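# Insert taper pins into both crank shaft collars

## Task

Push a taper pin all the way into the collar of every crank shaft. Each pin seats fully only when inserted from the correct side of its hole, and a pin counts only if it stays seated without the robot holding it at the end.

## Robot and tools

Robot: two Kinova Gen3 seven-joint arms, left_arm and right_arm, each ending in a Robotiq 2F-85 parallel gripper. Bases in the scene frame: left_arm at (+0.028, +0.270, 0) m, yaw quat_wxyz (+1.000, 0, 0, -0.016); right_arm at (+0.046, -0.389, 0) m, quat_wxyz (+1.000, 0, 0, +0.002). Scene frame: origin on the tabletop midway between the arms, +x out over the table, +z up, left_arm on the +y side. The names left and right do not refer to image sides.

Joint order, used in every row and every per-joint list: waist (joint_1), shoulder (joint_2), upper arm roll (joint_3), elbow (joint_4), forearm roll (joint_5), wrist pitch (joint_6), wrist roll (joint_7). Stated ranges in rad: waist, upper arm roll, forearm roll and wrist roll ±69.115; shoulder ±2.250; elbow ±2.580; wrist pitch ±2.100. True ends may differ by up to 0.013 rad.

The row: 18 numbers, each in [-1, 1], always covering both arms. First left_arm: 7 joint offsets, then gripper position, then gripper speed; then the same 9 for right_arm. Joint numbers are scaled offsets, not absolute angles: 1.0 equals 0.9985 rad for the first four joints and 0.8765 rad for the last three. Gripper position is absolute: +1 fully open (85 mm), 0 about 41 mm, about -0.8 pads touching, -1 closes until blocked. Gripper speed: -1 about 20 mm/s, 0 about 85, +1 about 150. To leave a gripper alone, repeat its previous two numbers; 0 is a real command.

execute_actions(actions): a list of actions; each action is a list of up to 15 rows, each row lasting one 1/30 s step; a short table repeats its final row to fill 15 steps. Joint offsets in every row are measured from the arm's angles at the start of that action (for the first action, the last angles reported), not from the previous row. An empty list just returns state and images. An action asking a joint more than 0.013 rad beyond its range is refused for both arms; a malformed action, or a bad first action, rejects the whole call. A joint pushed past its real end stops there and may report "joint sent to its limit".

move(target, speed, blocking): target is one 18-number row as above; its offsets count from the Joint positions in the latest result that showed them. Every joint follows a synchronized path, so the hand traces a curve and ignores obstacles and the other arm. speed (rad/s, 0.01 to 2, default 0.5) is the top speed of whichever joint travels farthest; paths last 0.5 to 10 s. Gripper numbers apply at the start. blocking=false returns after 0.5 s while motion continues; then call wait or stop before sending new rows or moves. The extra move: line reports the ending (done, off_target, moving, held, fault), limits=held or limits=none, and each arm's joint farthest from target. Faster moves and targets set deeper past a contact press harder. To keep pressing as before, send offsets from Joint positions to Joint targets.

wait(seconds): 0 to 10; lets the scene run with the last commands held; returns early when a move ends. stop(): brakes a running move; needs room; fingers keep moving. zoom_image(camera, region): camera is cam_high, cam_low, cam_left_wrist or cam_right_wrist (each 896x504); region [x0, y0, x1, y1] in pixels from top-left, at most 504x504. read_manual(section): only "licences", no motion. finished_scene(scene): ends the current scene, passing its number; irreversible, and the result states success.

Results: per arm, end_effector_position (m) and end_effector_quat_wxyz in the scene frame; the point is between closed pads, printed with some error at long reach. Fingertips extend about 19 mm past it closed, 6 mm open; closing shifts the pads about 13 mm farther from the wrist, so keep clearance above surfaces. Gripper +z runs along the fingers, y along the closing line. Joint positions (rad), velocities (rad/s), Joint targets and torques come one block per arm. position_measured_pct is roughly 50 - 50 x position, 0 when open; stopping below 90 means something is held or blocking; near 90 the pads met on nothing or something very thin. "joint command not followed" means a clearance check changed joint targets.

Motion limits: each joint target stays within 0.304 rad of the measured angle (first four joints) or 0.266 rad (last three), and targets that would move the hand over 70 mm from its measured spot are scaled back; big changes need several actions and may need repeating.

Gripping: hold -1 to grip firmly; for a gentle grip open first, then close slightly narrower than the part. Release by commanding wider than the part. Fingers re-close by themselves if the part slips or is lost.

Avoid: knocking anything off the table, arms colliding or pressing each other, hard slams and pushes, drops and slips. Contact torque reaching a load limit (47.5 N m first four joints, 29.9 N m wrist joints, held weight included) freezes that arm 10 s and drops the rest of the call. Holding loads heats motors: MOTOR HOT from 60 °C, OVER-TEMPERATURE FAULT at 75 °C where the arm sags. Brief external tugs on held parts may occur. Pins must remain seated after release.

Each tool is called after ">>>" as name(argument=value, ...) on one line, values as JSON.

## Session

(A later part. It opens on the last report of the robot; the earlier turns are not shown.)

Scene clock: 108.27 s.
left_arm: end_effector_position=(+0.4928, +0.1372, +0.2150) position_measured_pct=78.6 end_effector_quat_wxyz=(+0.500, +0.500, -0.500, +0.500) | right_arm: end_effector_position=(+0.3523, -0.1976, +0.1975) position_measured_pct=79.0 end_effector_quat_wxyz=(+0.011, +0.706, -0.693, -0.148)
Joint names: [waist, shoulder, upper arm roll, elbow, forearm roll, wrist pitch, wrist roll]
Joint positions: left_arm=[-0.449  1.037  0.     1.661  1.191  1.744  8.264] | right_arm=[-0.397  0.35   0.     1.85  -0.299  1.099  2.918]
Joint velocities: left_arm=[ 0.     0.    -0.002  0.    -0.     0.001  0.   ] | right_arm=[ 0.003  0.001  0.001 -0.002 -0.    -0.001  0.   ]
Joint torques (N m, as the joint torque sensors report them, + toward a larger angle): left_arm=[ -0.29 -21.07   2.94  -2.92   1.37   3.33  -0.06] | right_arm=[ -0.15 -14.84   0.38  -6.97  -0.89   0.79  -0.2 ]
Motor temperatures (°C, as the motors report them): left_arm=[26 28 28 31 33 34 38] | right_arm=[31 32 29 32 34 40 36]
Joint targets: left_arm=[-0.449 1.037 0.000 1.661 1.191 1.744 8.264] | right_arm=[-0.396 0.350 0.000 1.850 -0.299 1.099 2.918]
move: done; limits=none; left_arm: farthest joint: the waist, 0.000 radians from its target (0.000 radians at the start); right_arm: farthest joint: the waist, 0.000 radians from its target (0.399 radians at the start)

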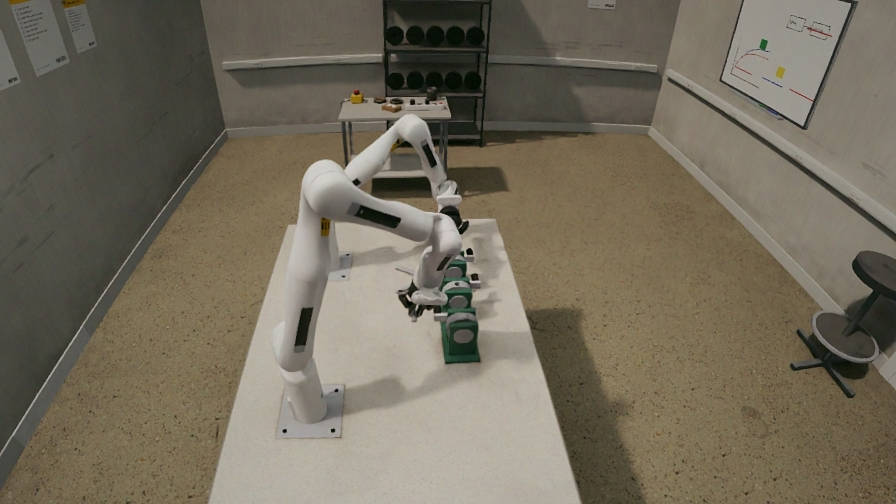

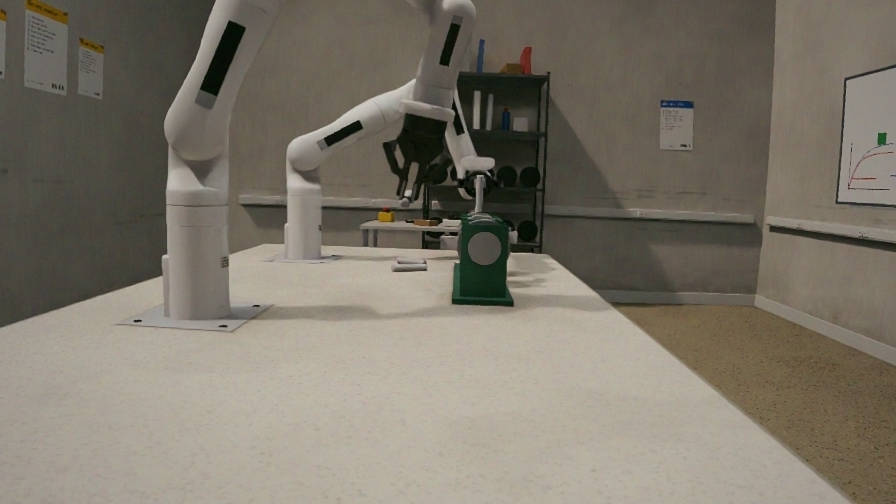

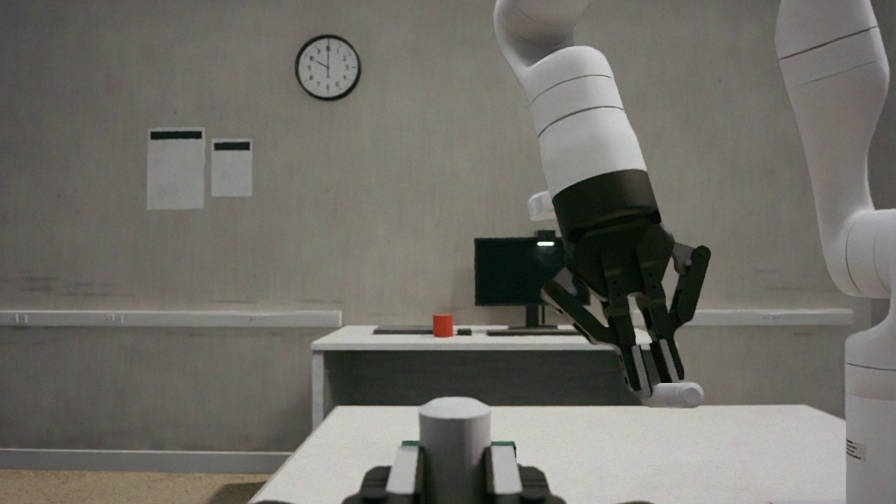

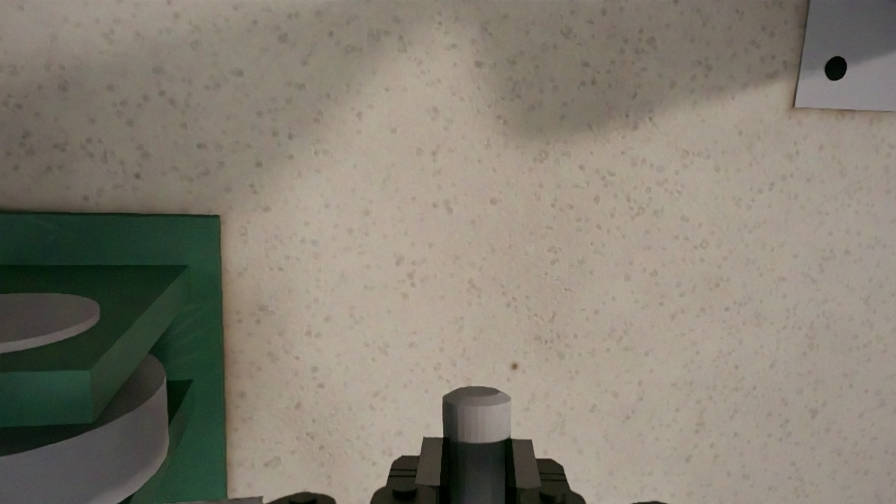

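>>> execute_actions(actions=[])

Scene clock: 109.67 s.
left_arm: end_effector_position=(+0.4928, +0.1372, +0.2150) position_measured_pct=78.6 end_effector_quat_wxyz=(+0.500, +0.500, -0.500, +0.500) | right_arm: end_effector_position=(+0.3524, -0.1977, +0.1975) position_measured_pct=79.0 end_effector_quat_wxyz=(+0.011, +0.706, -0.693, -0.148)
Joint names: [waist, shoulder, upper arm roll, elbow, forearm roll, wrist pitch, wrist roll]
Joint positions: left_arm=[-0.449  1.037  0.     1.661  1.191  1.744  8.264] | right_arm=[-0.396  0.35   0.     1.85  -0.299  1.099  2.918]
Joint velocities: left_arm=[ 0.     0.    -0.    -0.     0.    -0.001 -0.   ] | right_arm=[-0.    -0.001  0.     0.002  0.    -0.001  0.   ]
Joint torques (N m, as the joint torque sensors report them, + toward a larger angle): left_arm=[ -0.12 -21.2    2.66  -2.95   1.54   2.84  -0.06] | right_arm=[  0.21 -14.92   0.07  -7.22  -0.69   0.73   0.03]
Motor temperatures (°C, as the motors report them): left_arm=[26 28 28 31 33 34 38] | right_arm=[31 32 29 32 34 40 36]
Joint targets: left_arm=[-0.449 1.037 0.000 1.661 1.191 1.744 8.264] | right_arm=[-0.396 0.350 0.000 1.850 -0.299 1.099 2.918]

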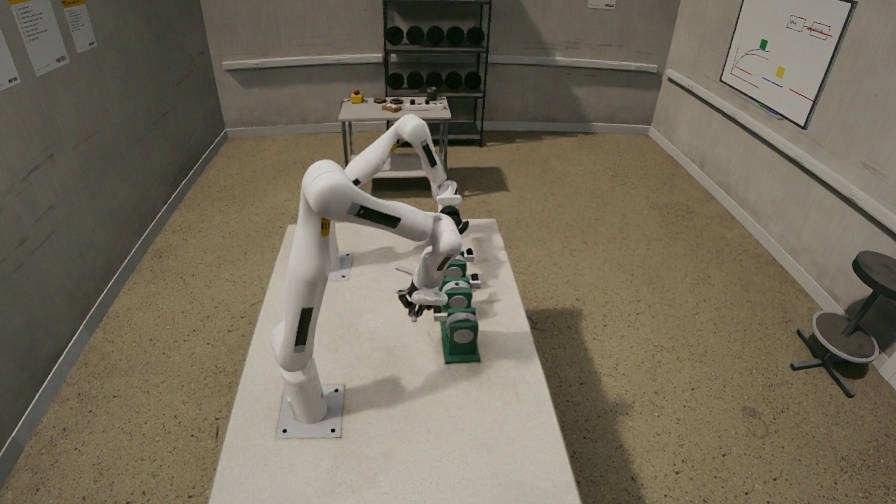

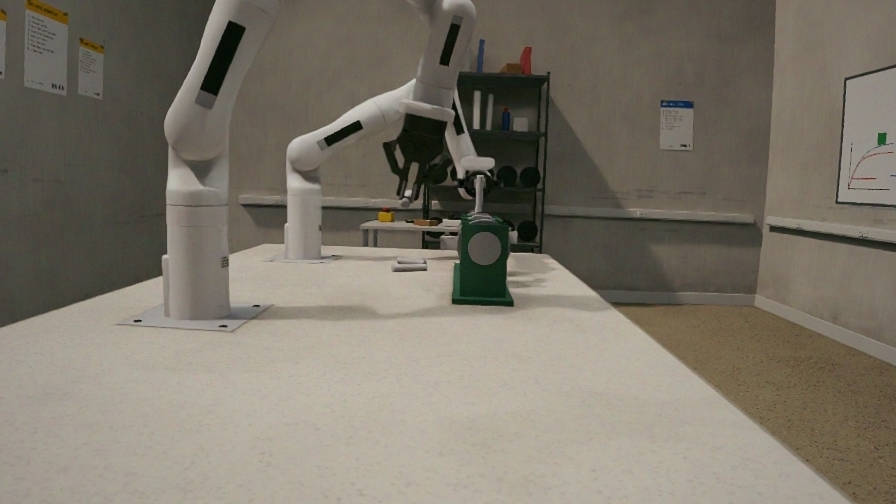

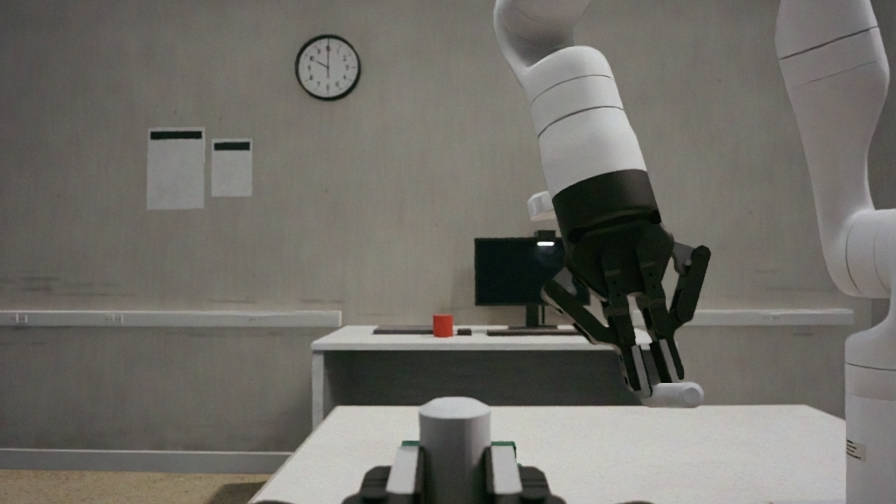

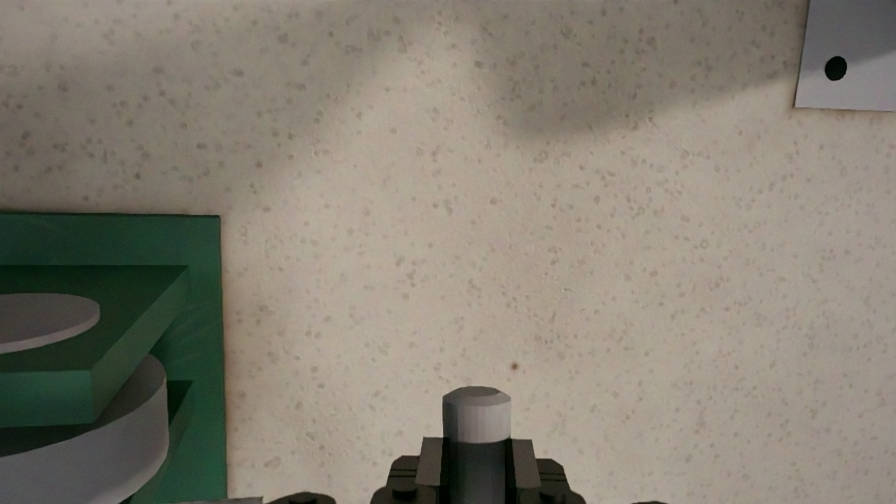

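Descend left 10 mm.

>>> move(target=[0,0.0212,0,-0.004,-0.0035,-0.0072,-0.0186,-1,0,0,0,0,0,0,0,0,-1,0], speed=0.02)

>>> zoom_image(camera="cam_low", region=[445,170,515,235])

Scene clock: 111.10 s.
left_arm: end_effector_position=(+0.4934, +0.1364, +0.2058) position_measured_pct=78.6 end_effector_quat_wxyz=(+0.499, +0.500, -0.500, +0.501) | right_arm: end_effector_position=(+0.3524, -0.1977, +0.1975) position_measured_pct=79.0 end_effector_quat_wxyz=(+0.011, +0.706, -0.693, -0.148)
Joint names: [waist, shoulder, upper arm roll, elbow, forearm roll, wrist pitch, wrist roll]
Joint positions: left_arm=[-0.448  1.057  0.002  1.656  1.191  1.737  8.248] | right_arm=[-0.396  0.35   0.     1.85  -0.299  1.099  2.918]
Joint velocities: left_arm=[-0.     0.    -0.001 -0.     0.    -0.     0.   ] | right_arm=[ 0.    -0.001 -0.001 -0.001 -0.     0.001  0.   ]
Joint torques (N m, as the joint torque sensors report them, + toward a larger angle): left_arm=[ -0.77 -20.02   1.53  -1.89  -0.4    2.61  -0.01] | right_arm=[ -0.21 -15.09   0.48  -6.93  -0.62   0.78  -0.02]
Motor temperatures (°C, as the motors report them): left_arm=[26 28 28 31 33 34 38] | right_arm=[31 32 29 32 34 40 36]
Joint targets: left_arm=[-0.449 1.058 0.000 1.657 1.188 1.737 8.248] | right_arm=[-0.396 0.350 0.000 1.850 -0.299 1.099 2.918]
move: done; limits=none; left_arm: farthest joint: the forearm roll, 0.003 radians from its target (0.003 radians at the start); right_arm: farthest joint: the waist, 0.000 radians from its target (0.000 radians at the start)

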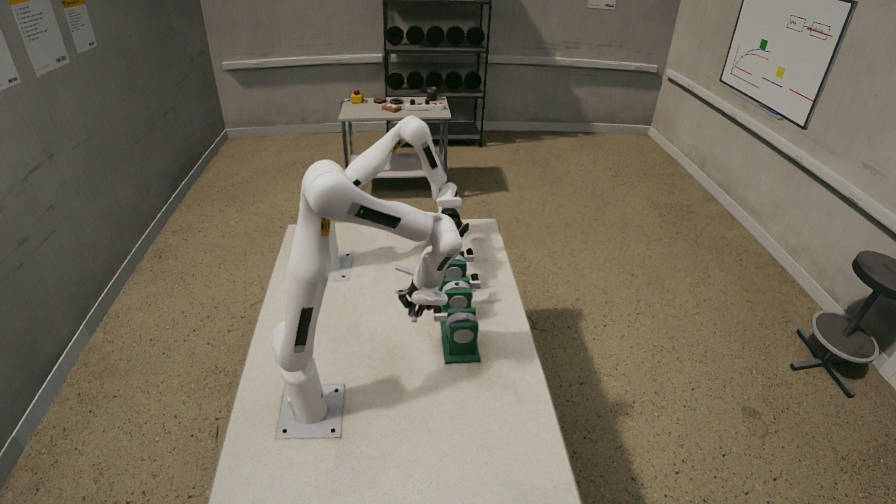

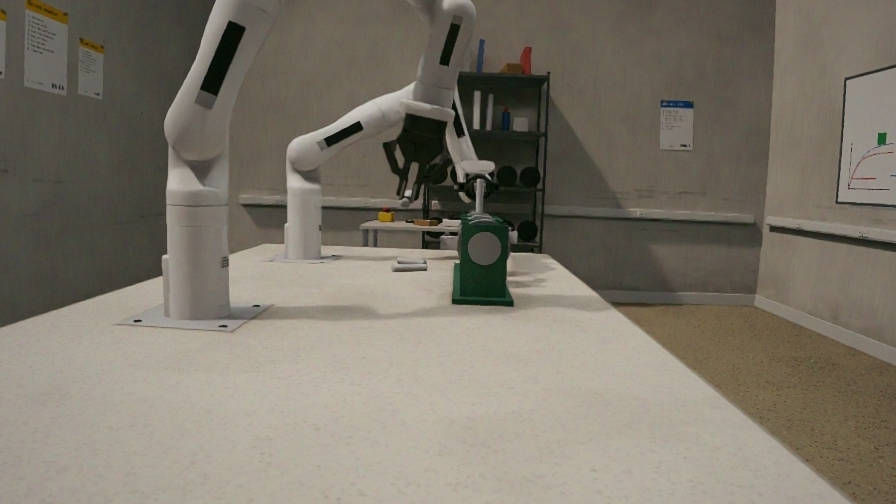

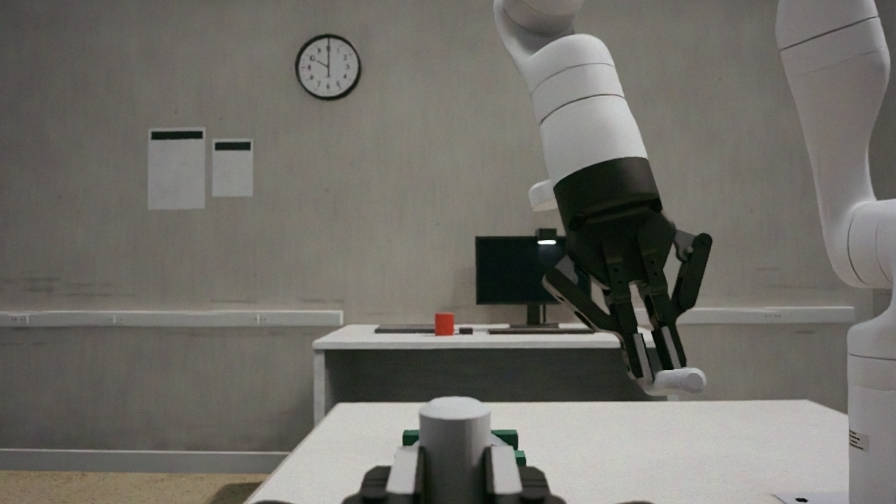

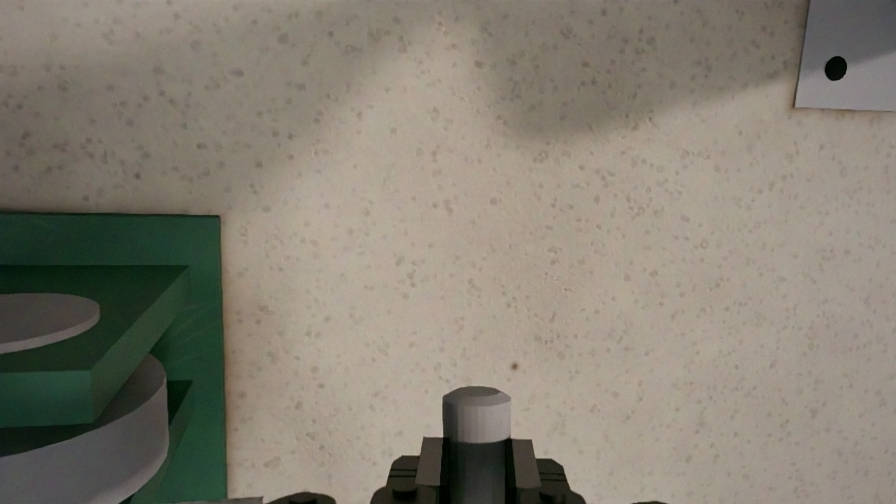

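Region (445, 170, 515, 235) of cam_low's 896x504 image, scaled by 7.200, with more detail than that image has; it fills the top 468 rows of this view, and the rest is white.

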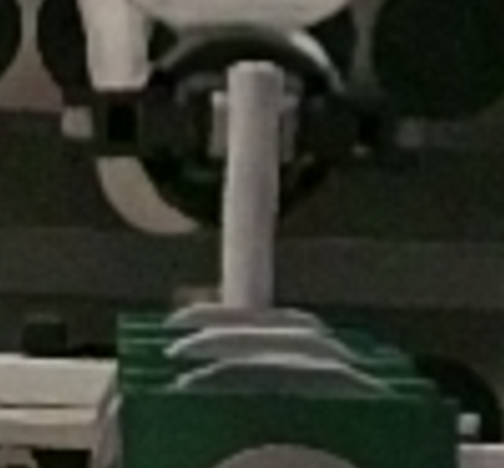

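>>> move(target=[0.001,0.0255,0,-0.0048,-0.0032,-0.0086,-0.0224,-1,0,0,0,0,0,0,0,0,-1,0], speed=0.025)

Scene clock: 112.50 s.
left_arm: end_effector_position=(+0.4934, +0.1353, +0.1941) position_measured_pct=78.6 end_effector_quat_wxyz=(+0.498, +0.499, -0.501, +0.502) | right_arm: end_effector_position=(+0.3524, -0.1977, +0.1975) position_measured_pct=79.0 end_effector_quat_wxyz=(+0.011, +0.706, -0.693, -0.148)
Joint names: [waist, shoulder, upper arm roll, elbow, forearm roll, wrist pitch, wrist roll]
Joint positions: left_arm=[-0.446  1.082  0.002  1.651  1.19   1.729  8.228] | right_arm=[-0.396  0.35   0.     1.85  -0.299  1.099  2.918]
Joint velocities: left_arm=[ 0.     0.001 -0.    -0.     0.    -0.001 -0.   ] | right_arm=[ 0.     0.001  0.001  0.002 -0.     0.001 -0.   ]
Joint torques (N m, as the joint torque sensors report them, + toward a larger angle): left_arm=[ -0.55 -20.41   1.74  -2.4    0.29   2.68   0.32] | right_arm=[ -0.25 -15.33   0.24  -6.61  -0.59   0.58   0.  ]
Motor temperatures (°C, as the motors report them): left_arm=[26 28 28 31 33 34 38] | right_arm=[31 32 29 32 34 40 36]
Joint targets: left_arm=[-0.447 1.083 0.002 1.651 1.188 1.729 8.228] | right_arm=[-0.396 0.350 0.000 1.850 -0.299 1.099 2.918]
move: done; limits=none; left_arm: farthest joint: the forearm roll, 0.002 radians from its target (0.003 radians at the start); right_arm: farthest joint: the waist, 0.000 radians from its target (0.000 radians at the start)

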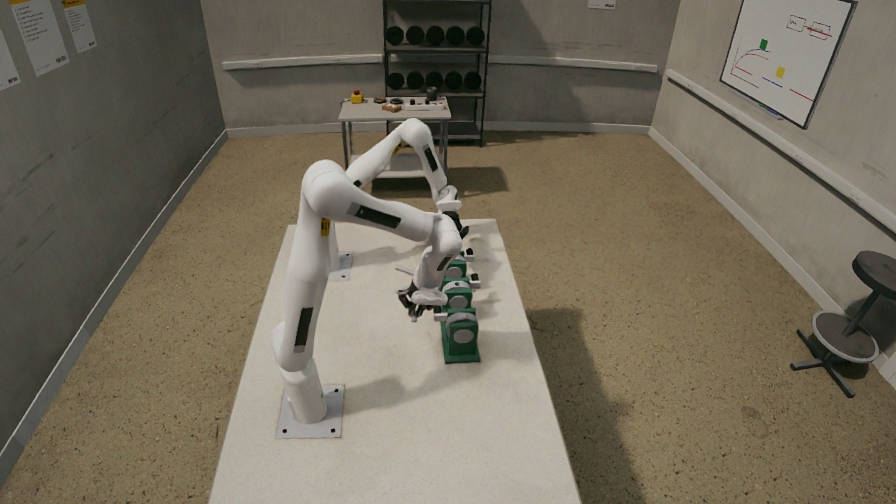

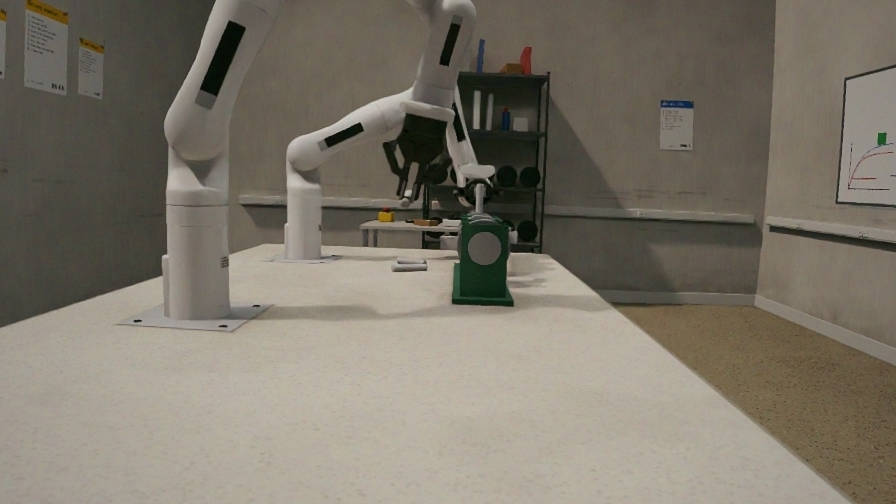

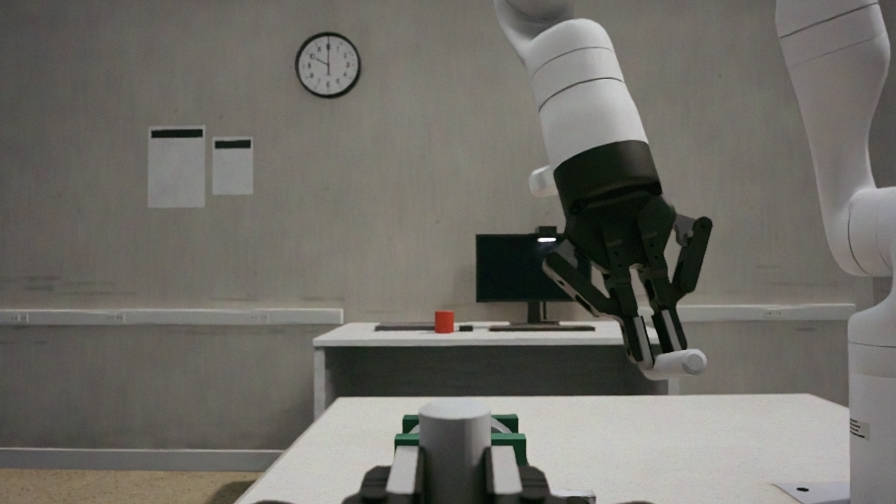

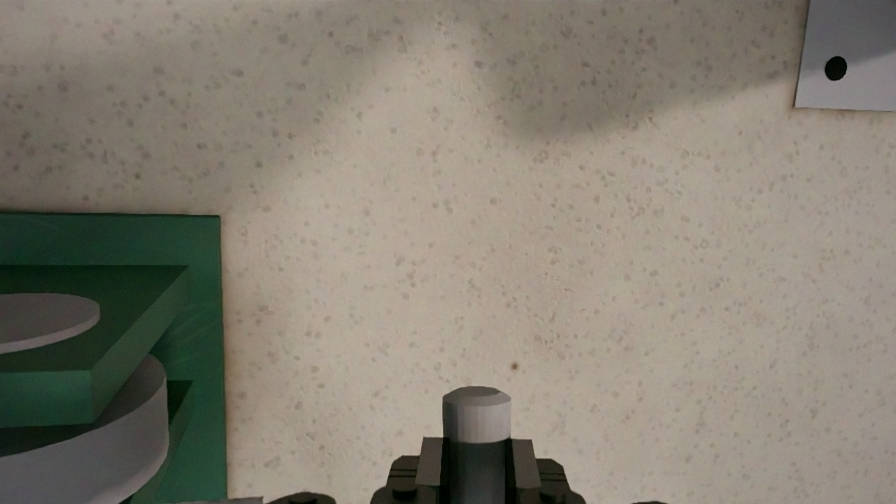

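>>> move(target=[0,0,0,0,0,0,0,-0.35,-1,0.2964,0.1,0,0,-0.914,0.286,-1,-1,0], speed=0.7)

Scene clock: 114.60 s.
left_arm: end_effector_position=(+0.4934, +0.1353, +0.1941) position_measured_pct=67.5 end_effector_quat_wxyz=(+0.498, +0.499, -0.501, +0.502) | right_arm: end_effector_position=(+0.3946, -0.1051, +0.3058) position_measured_pct=79.0 end_effector_quat_wxyz=(-0.125, -0.005, +0.859, +0.496)
Joint names: [waist, shoulder, upper arm roll, elbow, forearm roll, wrist pitch, wrist roll]
Joint positions: left_arm=[-0.446  1.082  0.002  1.65   1.19   1.729  8.228] | right_arm=[-0.101  0.45   0.     1.85  -1.1    1.35   2.042]
Joint velocities: left_arm=[-0.001  0.     0.001 -0.    -0.    -0.001 -0.   ] | right_arm=[ 0.003  0.001  0.     0.001 -0.    -0.001 -0.   ]
Joint torques (N m, as the joint torque sensors report them, + toward a larger angle): left_arm=[  0.09 -20.93   2.66  -2.87   1.36   2.4   -0.37] | right_arm=[ -0.37 -15.84  -0.58  -5.79  -1.98   2.28  -0.04]
Motor temperatures (°C, as the motors report them): left_arm=[26 28 28 31 33 34 38] | right_arm=[31 32 29 32 34 40 36]
Joint targets: left_arm=[-0.446 1.082 0.002 1.651 1.190 1.729 8.228] | right_arm=[-0.100 0.450 0.000 1.850 -1.100 1.350 2.042]
move: done; limits=none; left_arm: farthest joint: the elbow, 0.001 radians from its target (0.001 radians at the start); right_arm: farthest joint: the waist, 0.001 radians from its target (0.296 radians at the start)

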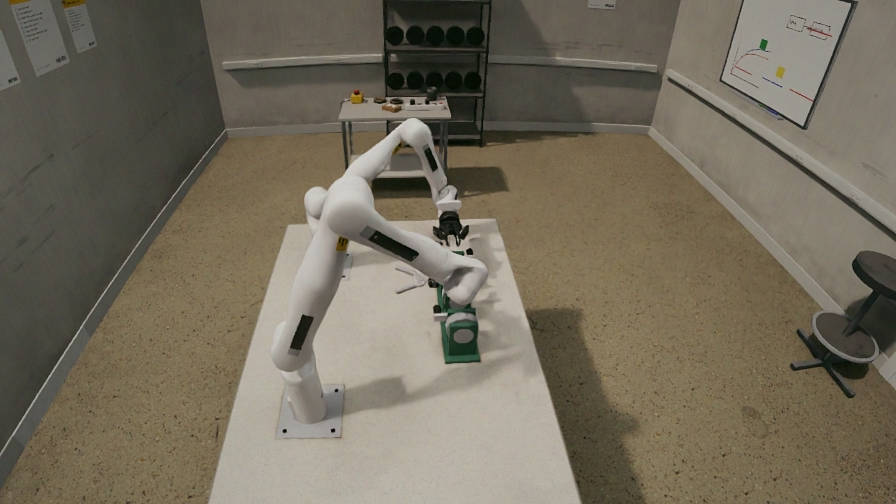

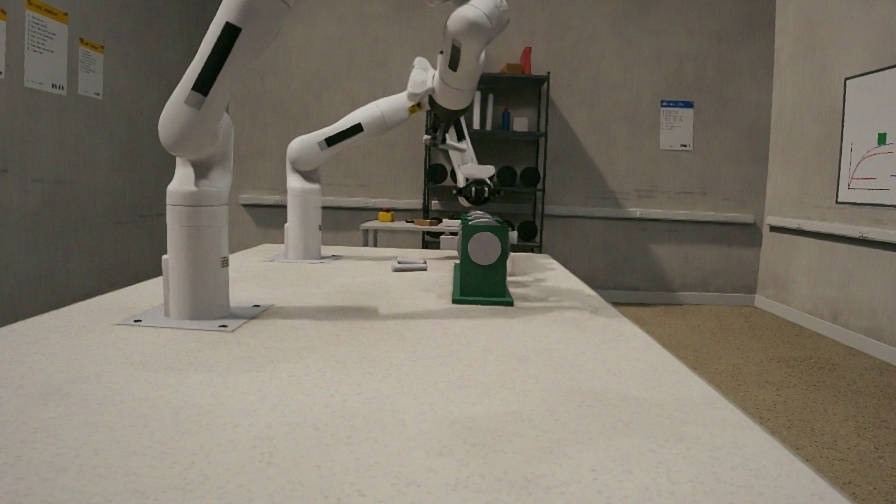

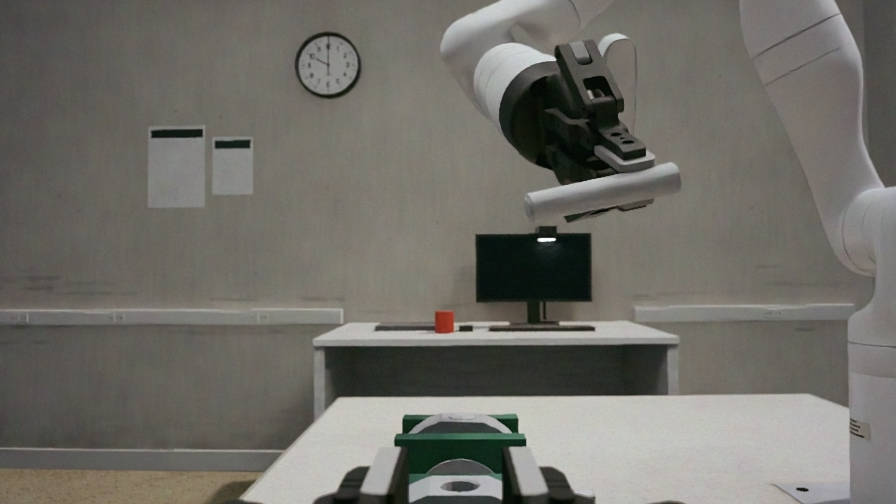

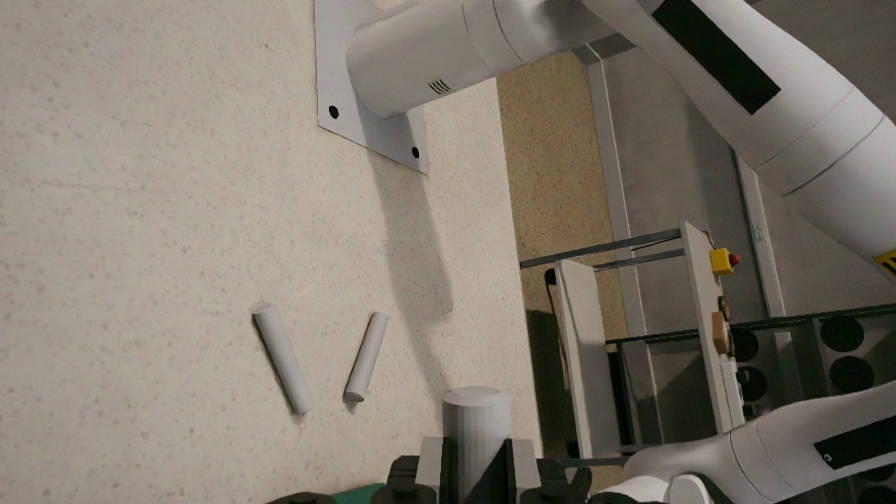

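>>> move(target=[-0.05,-0.08,0,0,-0.055,0,0.07,-0.35,-1,0,0.25,0,0,-0.67,0.203,-0.847,-1,0], speed=0.7)

>>> move(target=[0,0,0,0,0,0,0,-0.35,-1,-0.0173,0.2348,0,0.003,0.002,0,-0.092,-1,0], speed=0.25)

Scene clock: 116.57 s.
left_arm: end_effector_position=(+0.4916, +0.1612, +0.2177) position_measured_pct=67.5 end_effector_quat_wxyz=(+0.483, +0.513, -0.512, +0.491) | right_arm: end_effector_position=(+0.4972, -0.0558, +0.3548) position_measured_pct=79.0 end_effector_quat_wxyz=(-0.416, +0.414, +0.561, +0.584)
Joint names: [waist, shoulder, upper arm roll, elbow, forearm roll, wrist pitch, wrist roll]
Joint positions: left_arm=[-0.496  1.002  0.002  1.65   1.142  1.729  8.289] | right_arm=[-0.101  0.699  0.     1.85  -1.687  1.527  1.299]
Joint velocities: left_arm=[-0.001 -0.001  0.001 -0.     0.    -0.001 -0.   ] | right_arm=[-0.     0.003  0.002  0.001 -0.     0.002  0.   ]
Joint torques (N m, as the joint torque sensors report them, + toward a larger angle): left_arm=[  0.02 -20.4    2.24  -3.37   1.19   2.57  -0.19] | right_arm=[ -0.13 -19.89  -1.6   -5.6   -1.59   2.94  -0.09]
Motor temperatures (°C, as the motors report them): left_arm=[26 28 28 31 33 34 38] | right_arm=[31 32 29 32 34 40 36]
Joint targets: left_arm=[-0.496 1.002 0.002 1.650 1.142 1.729 8.289] | right_arm=[-0.101 0.699 0.000 1.850 -1.687 1.527 1.299]
move: done; limits=none; left_arm: farthest joint: the waist, 0.000 radians from its target (0.050 radians at the start); right_arm: farthest joint: the waist, 0.000 radians from its target (0.001 radians at the start)

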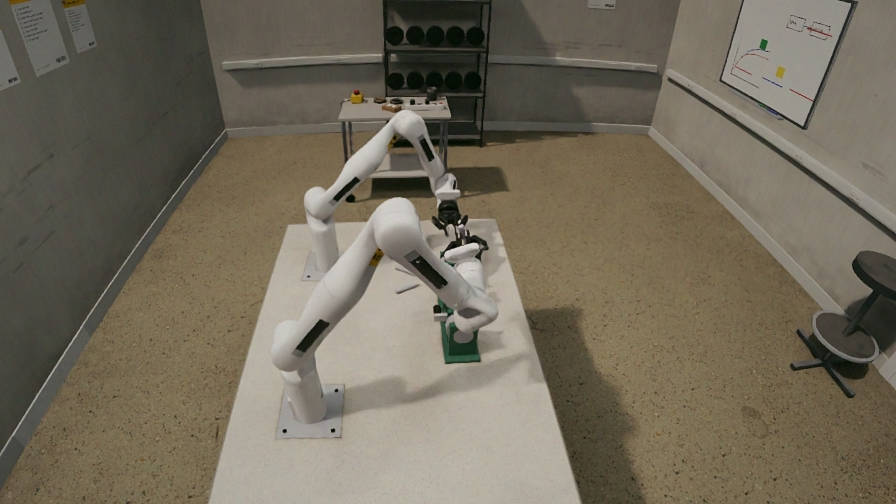

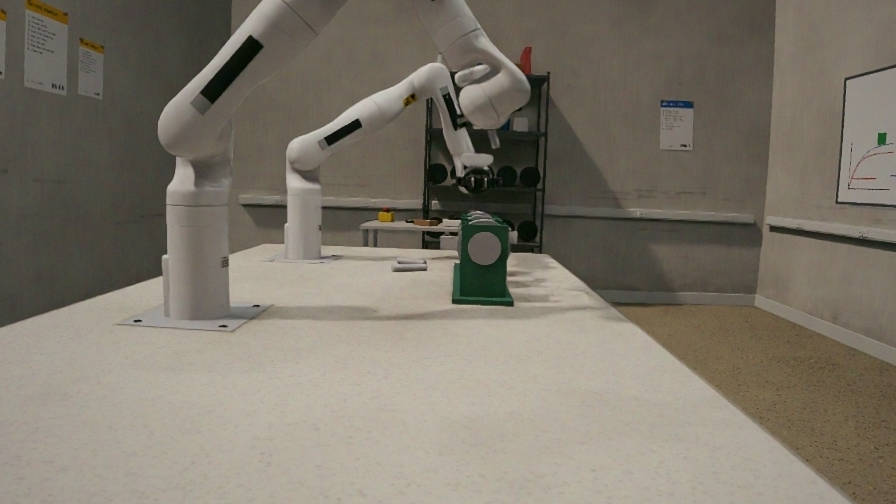

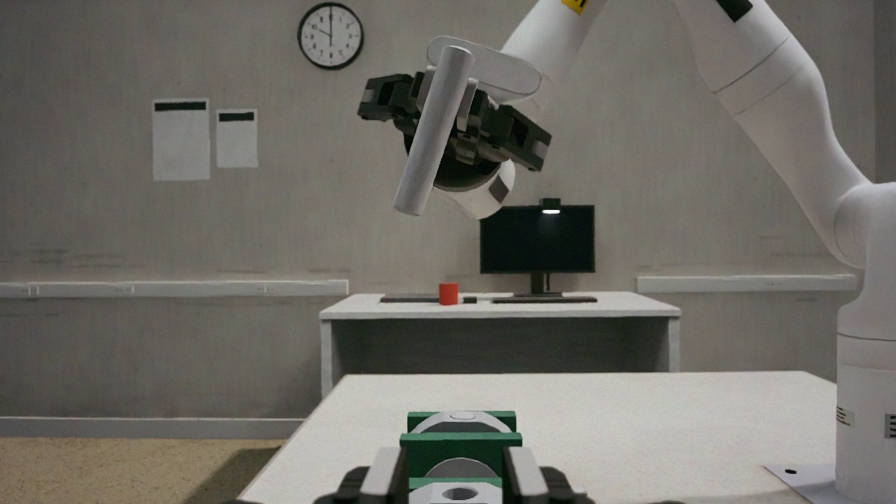

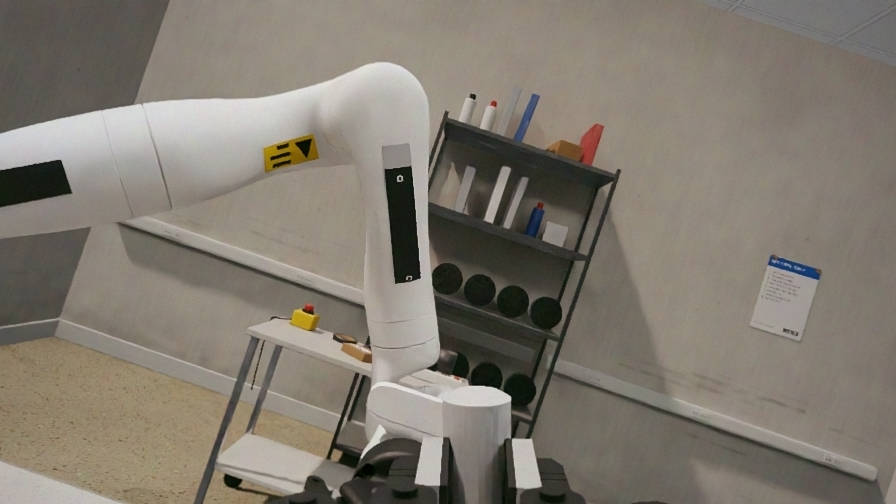

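Scene clock: 117.90 s.
left_arm: end_effector_position=(+0.4916, +0.1612, +0.2177) position_measured_pct=67.5 end_effector_quat_wxyz=(+0.483, +0.513, -0.512, +0.491) | right_arm: end_effector_position=(+0.4930, -0.0478, +0.2401) position_measured_pct=79.0 end_effector_quat_wxyz=(+0.499, -0.500, -0.500, -0.500)
Joint names: [waist, shoulder, upper arm roll, elbow, forearm roll, wrist pitch, wrist roll]
Joint positions: left_arm=[-0.496  1.002  0.002  1.65   1.142  1.729  8.289] | right_arm=[-0.118  0.933  0.     1.853 -1.685  1.527  1.219]
Joint velocities: left_arm=[ 0.    -0.001  0.001 -0.    -0.    -0.002 -0.   ] | right_arm=[-0.     0.004 -0.001 -0.     0.     0.001 -0.   ]
Joint torques (N m, as the joint torque sensors report them, + toward a larger angle): left_arm=[ -0.53 -20.31   2.01  -3.2    1.29   2.46  -0.31] | right_arm=[  0.42 -21.71  -2.17  -3.47  -1.09   3.26  -0.06]
Motor temperatures (°C, as the motors report them): left_arm=[26 28 28 31 33 34 38] | right_arm=[31 32 29 32 34 40 36]
Joint targets: left_arm=[-0.496 1.002 0.002 1.650 1.142 1.729 8.289] | right_arm=[-0.118 0.934 0.000 1.853 -1.685 1.527 1.219]
move: done; limits=none; left_arm: farthest joint: the waist, 0.000 radians from its target (0.000 radians at the start); right_arm: farthest joint: the waist, 0.000 radians from its target (0.018 radians at the start)

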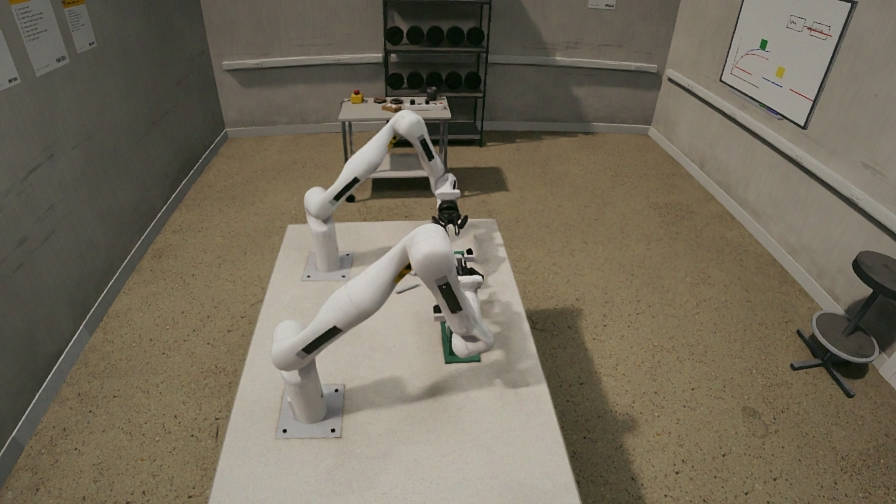

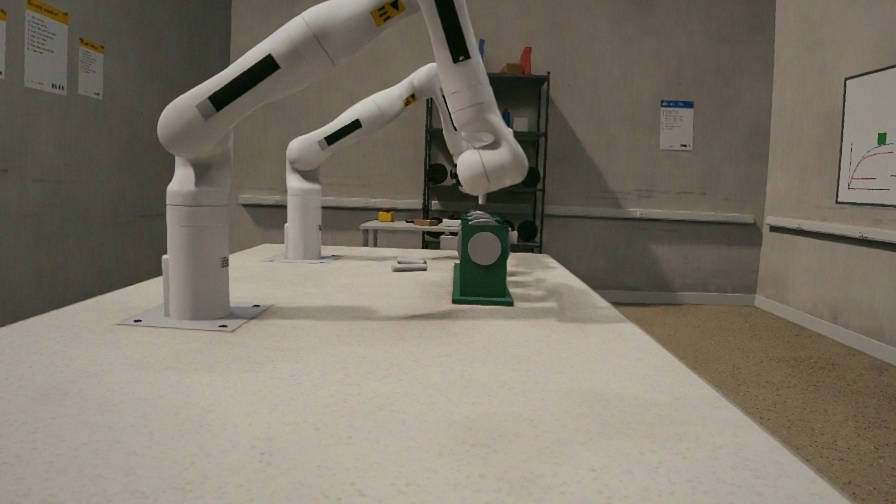

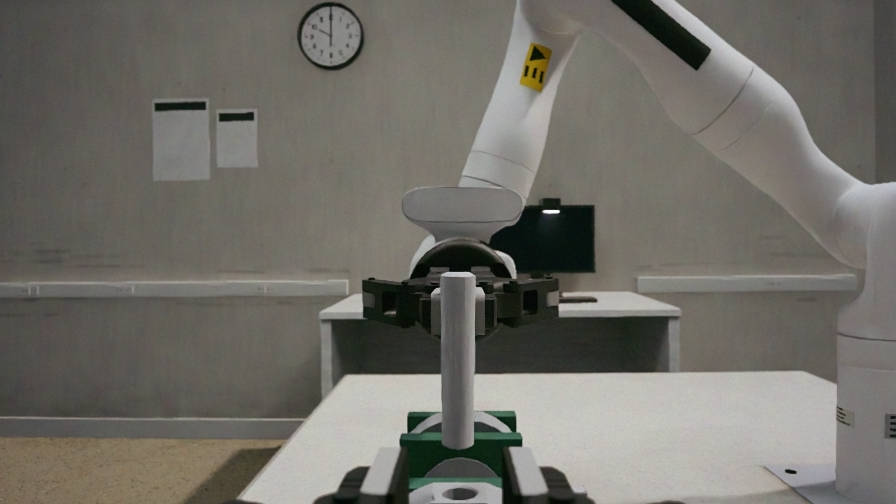

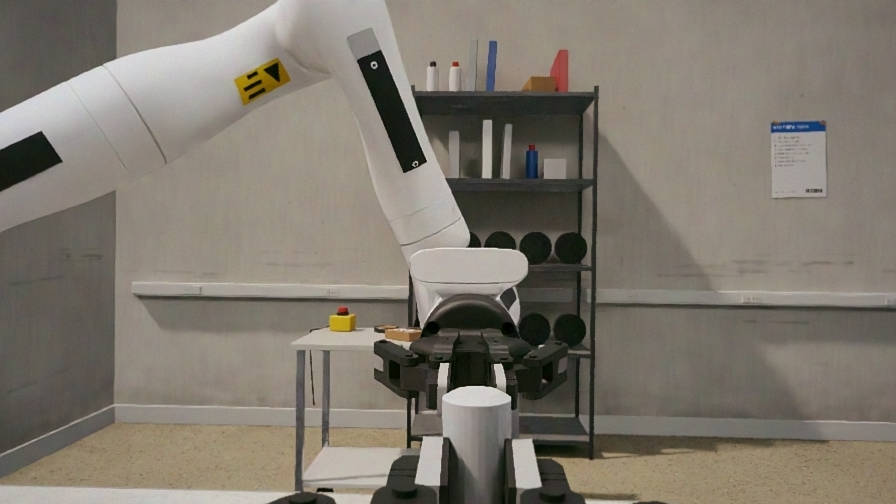

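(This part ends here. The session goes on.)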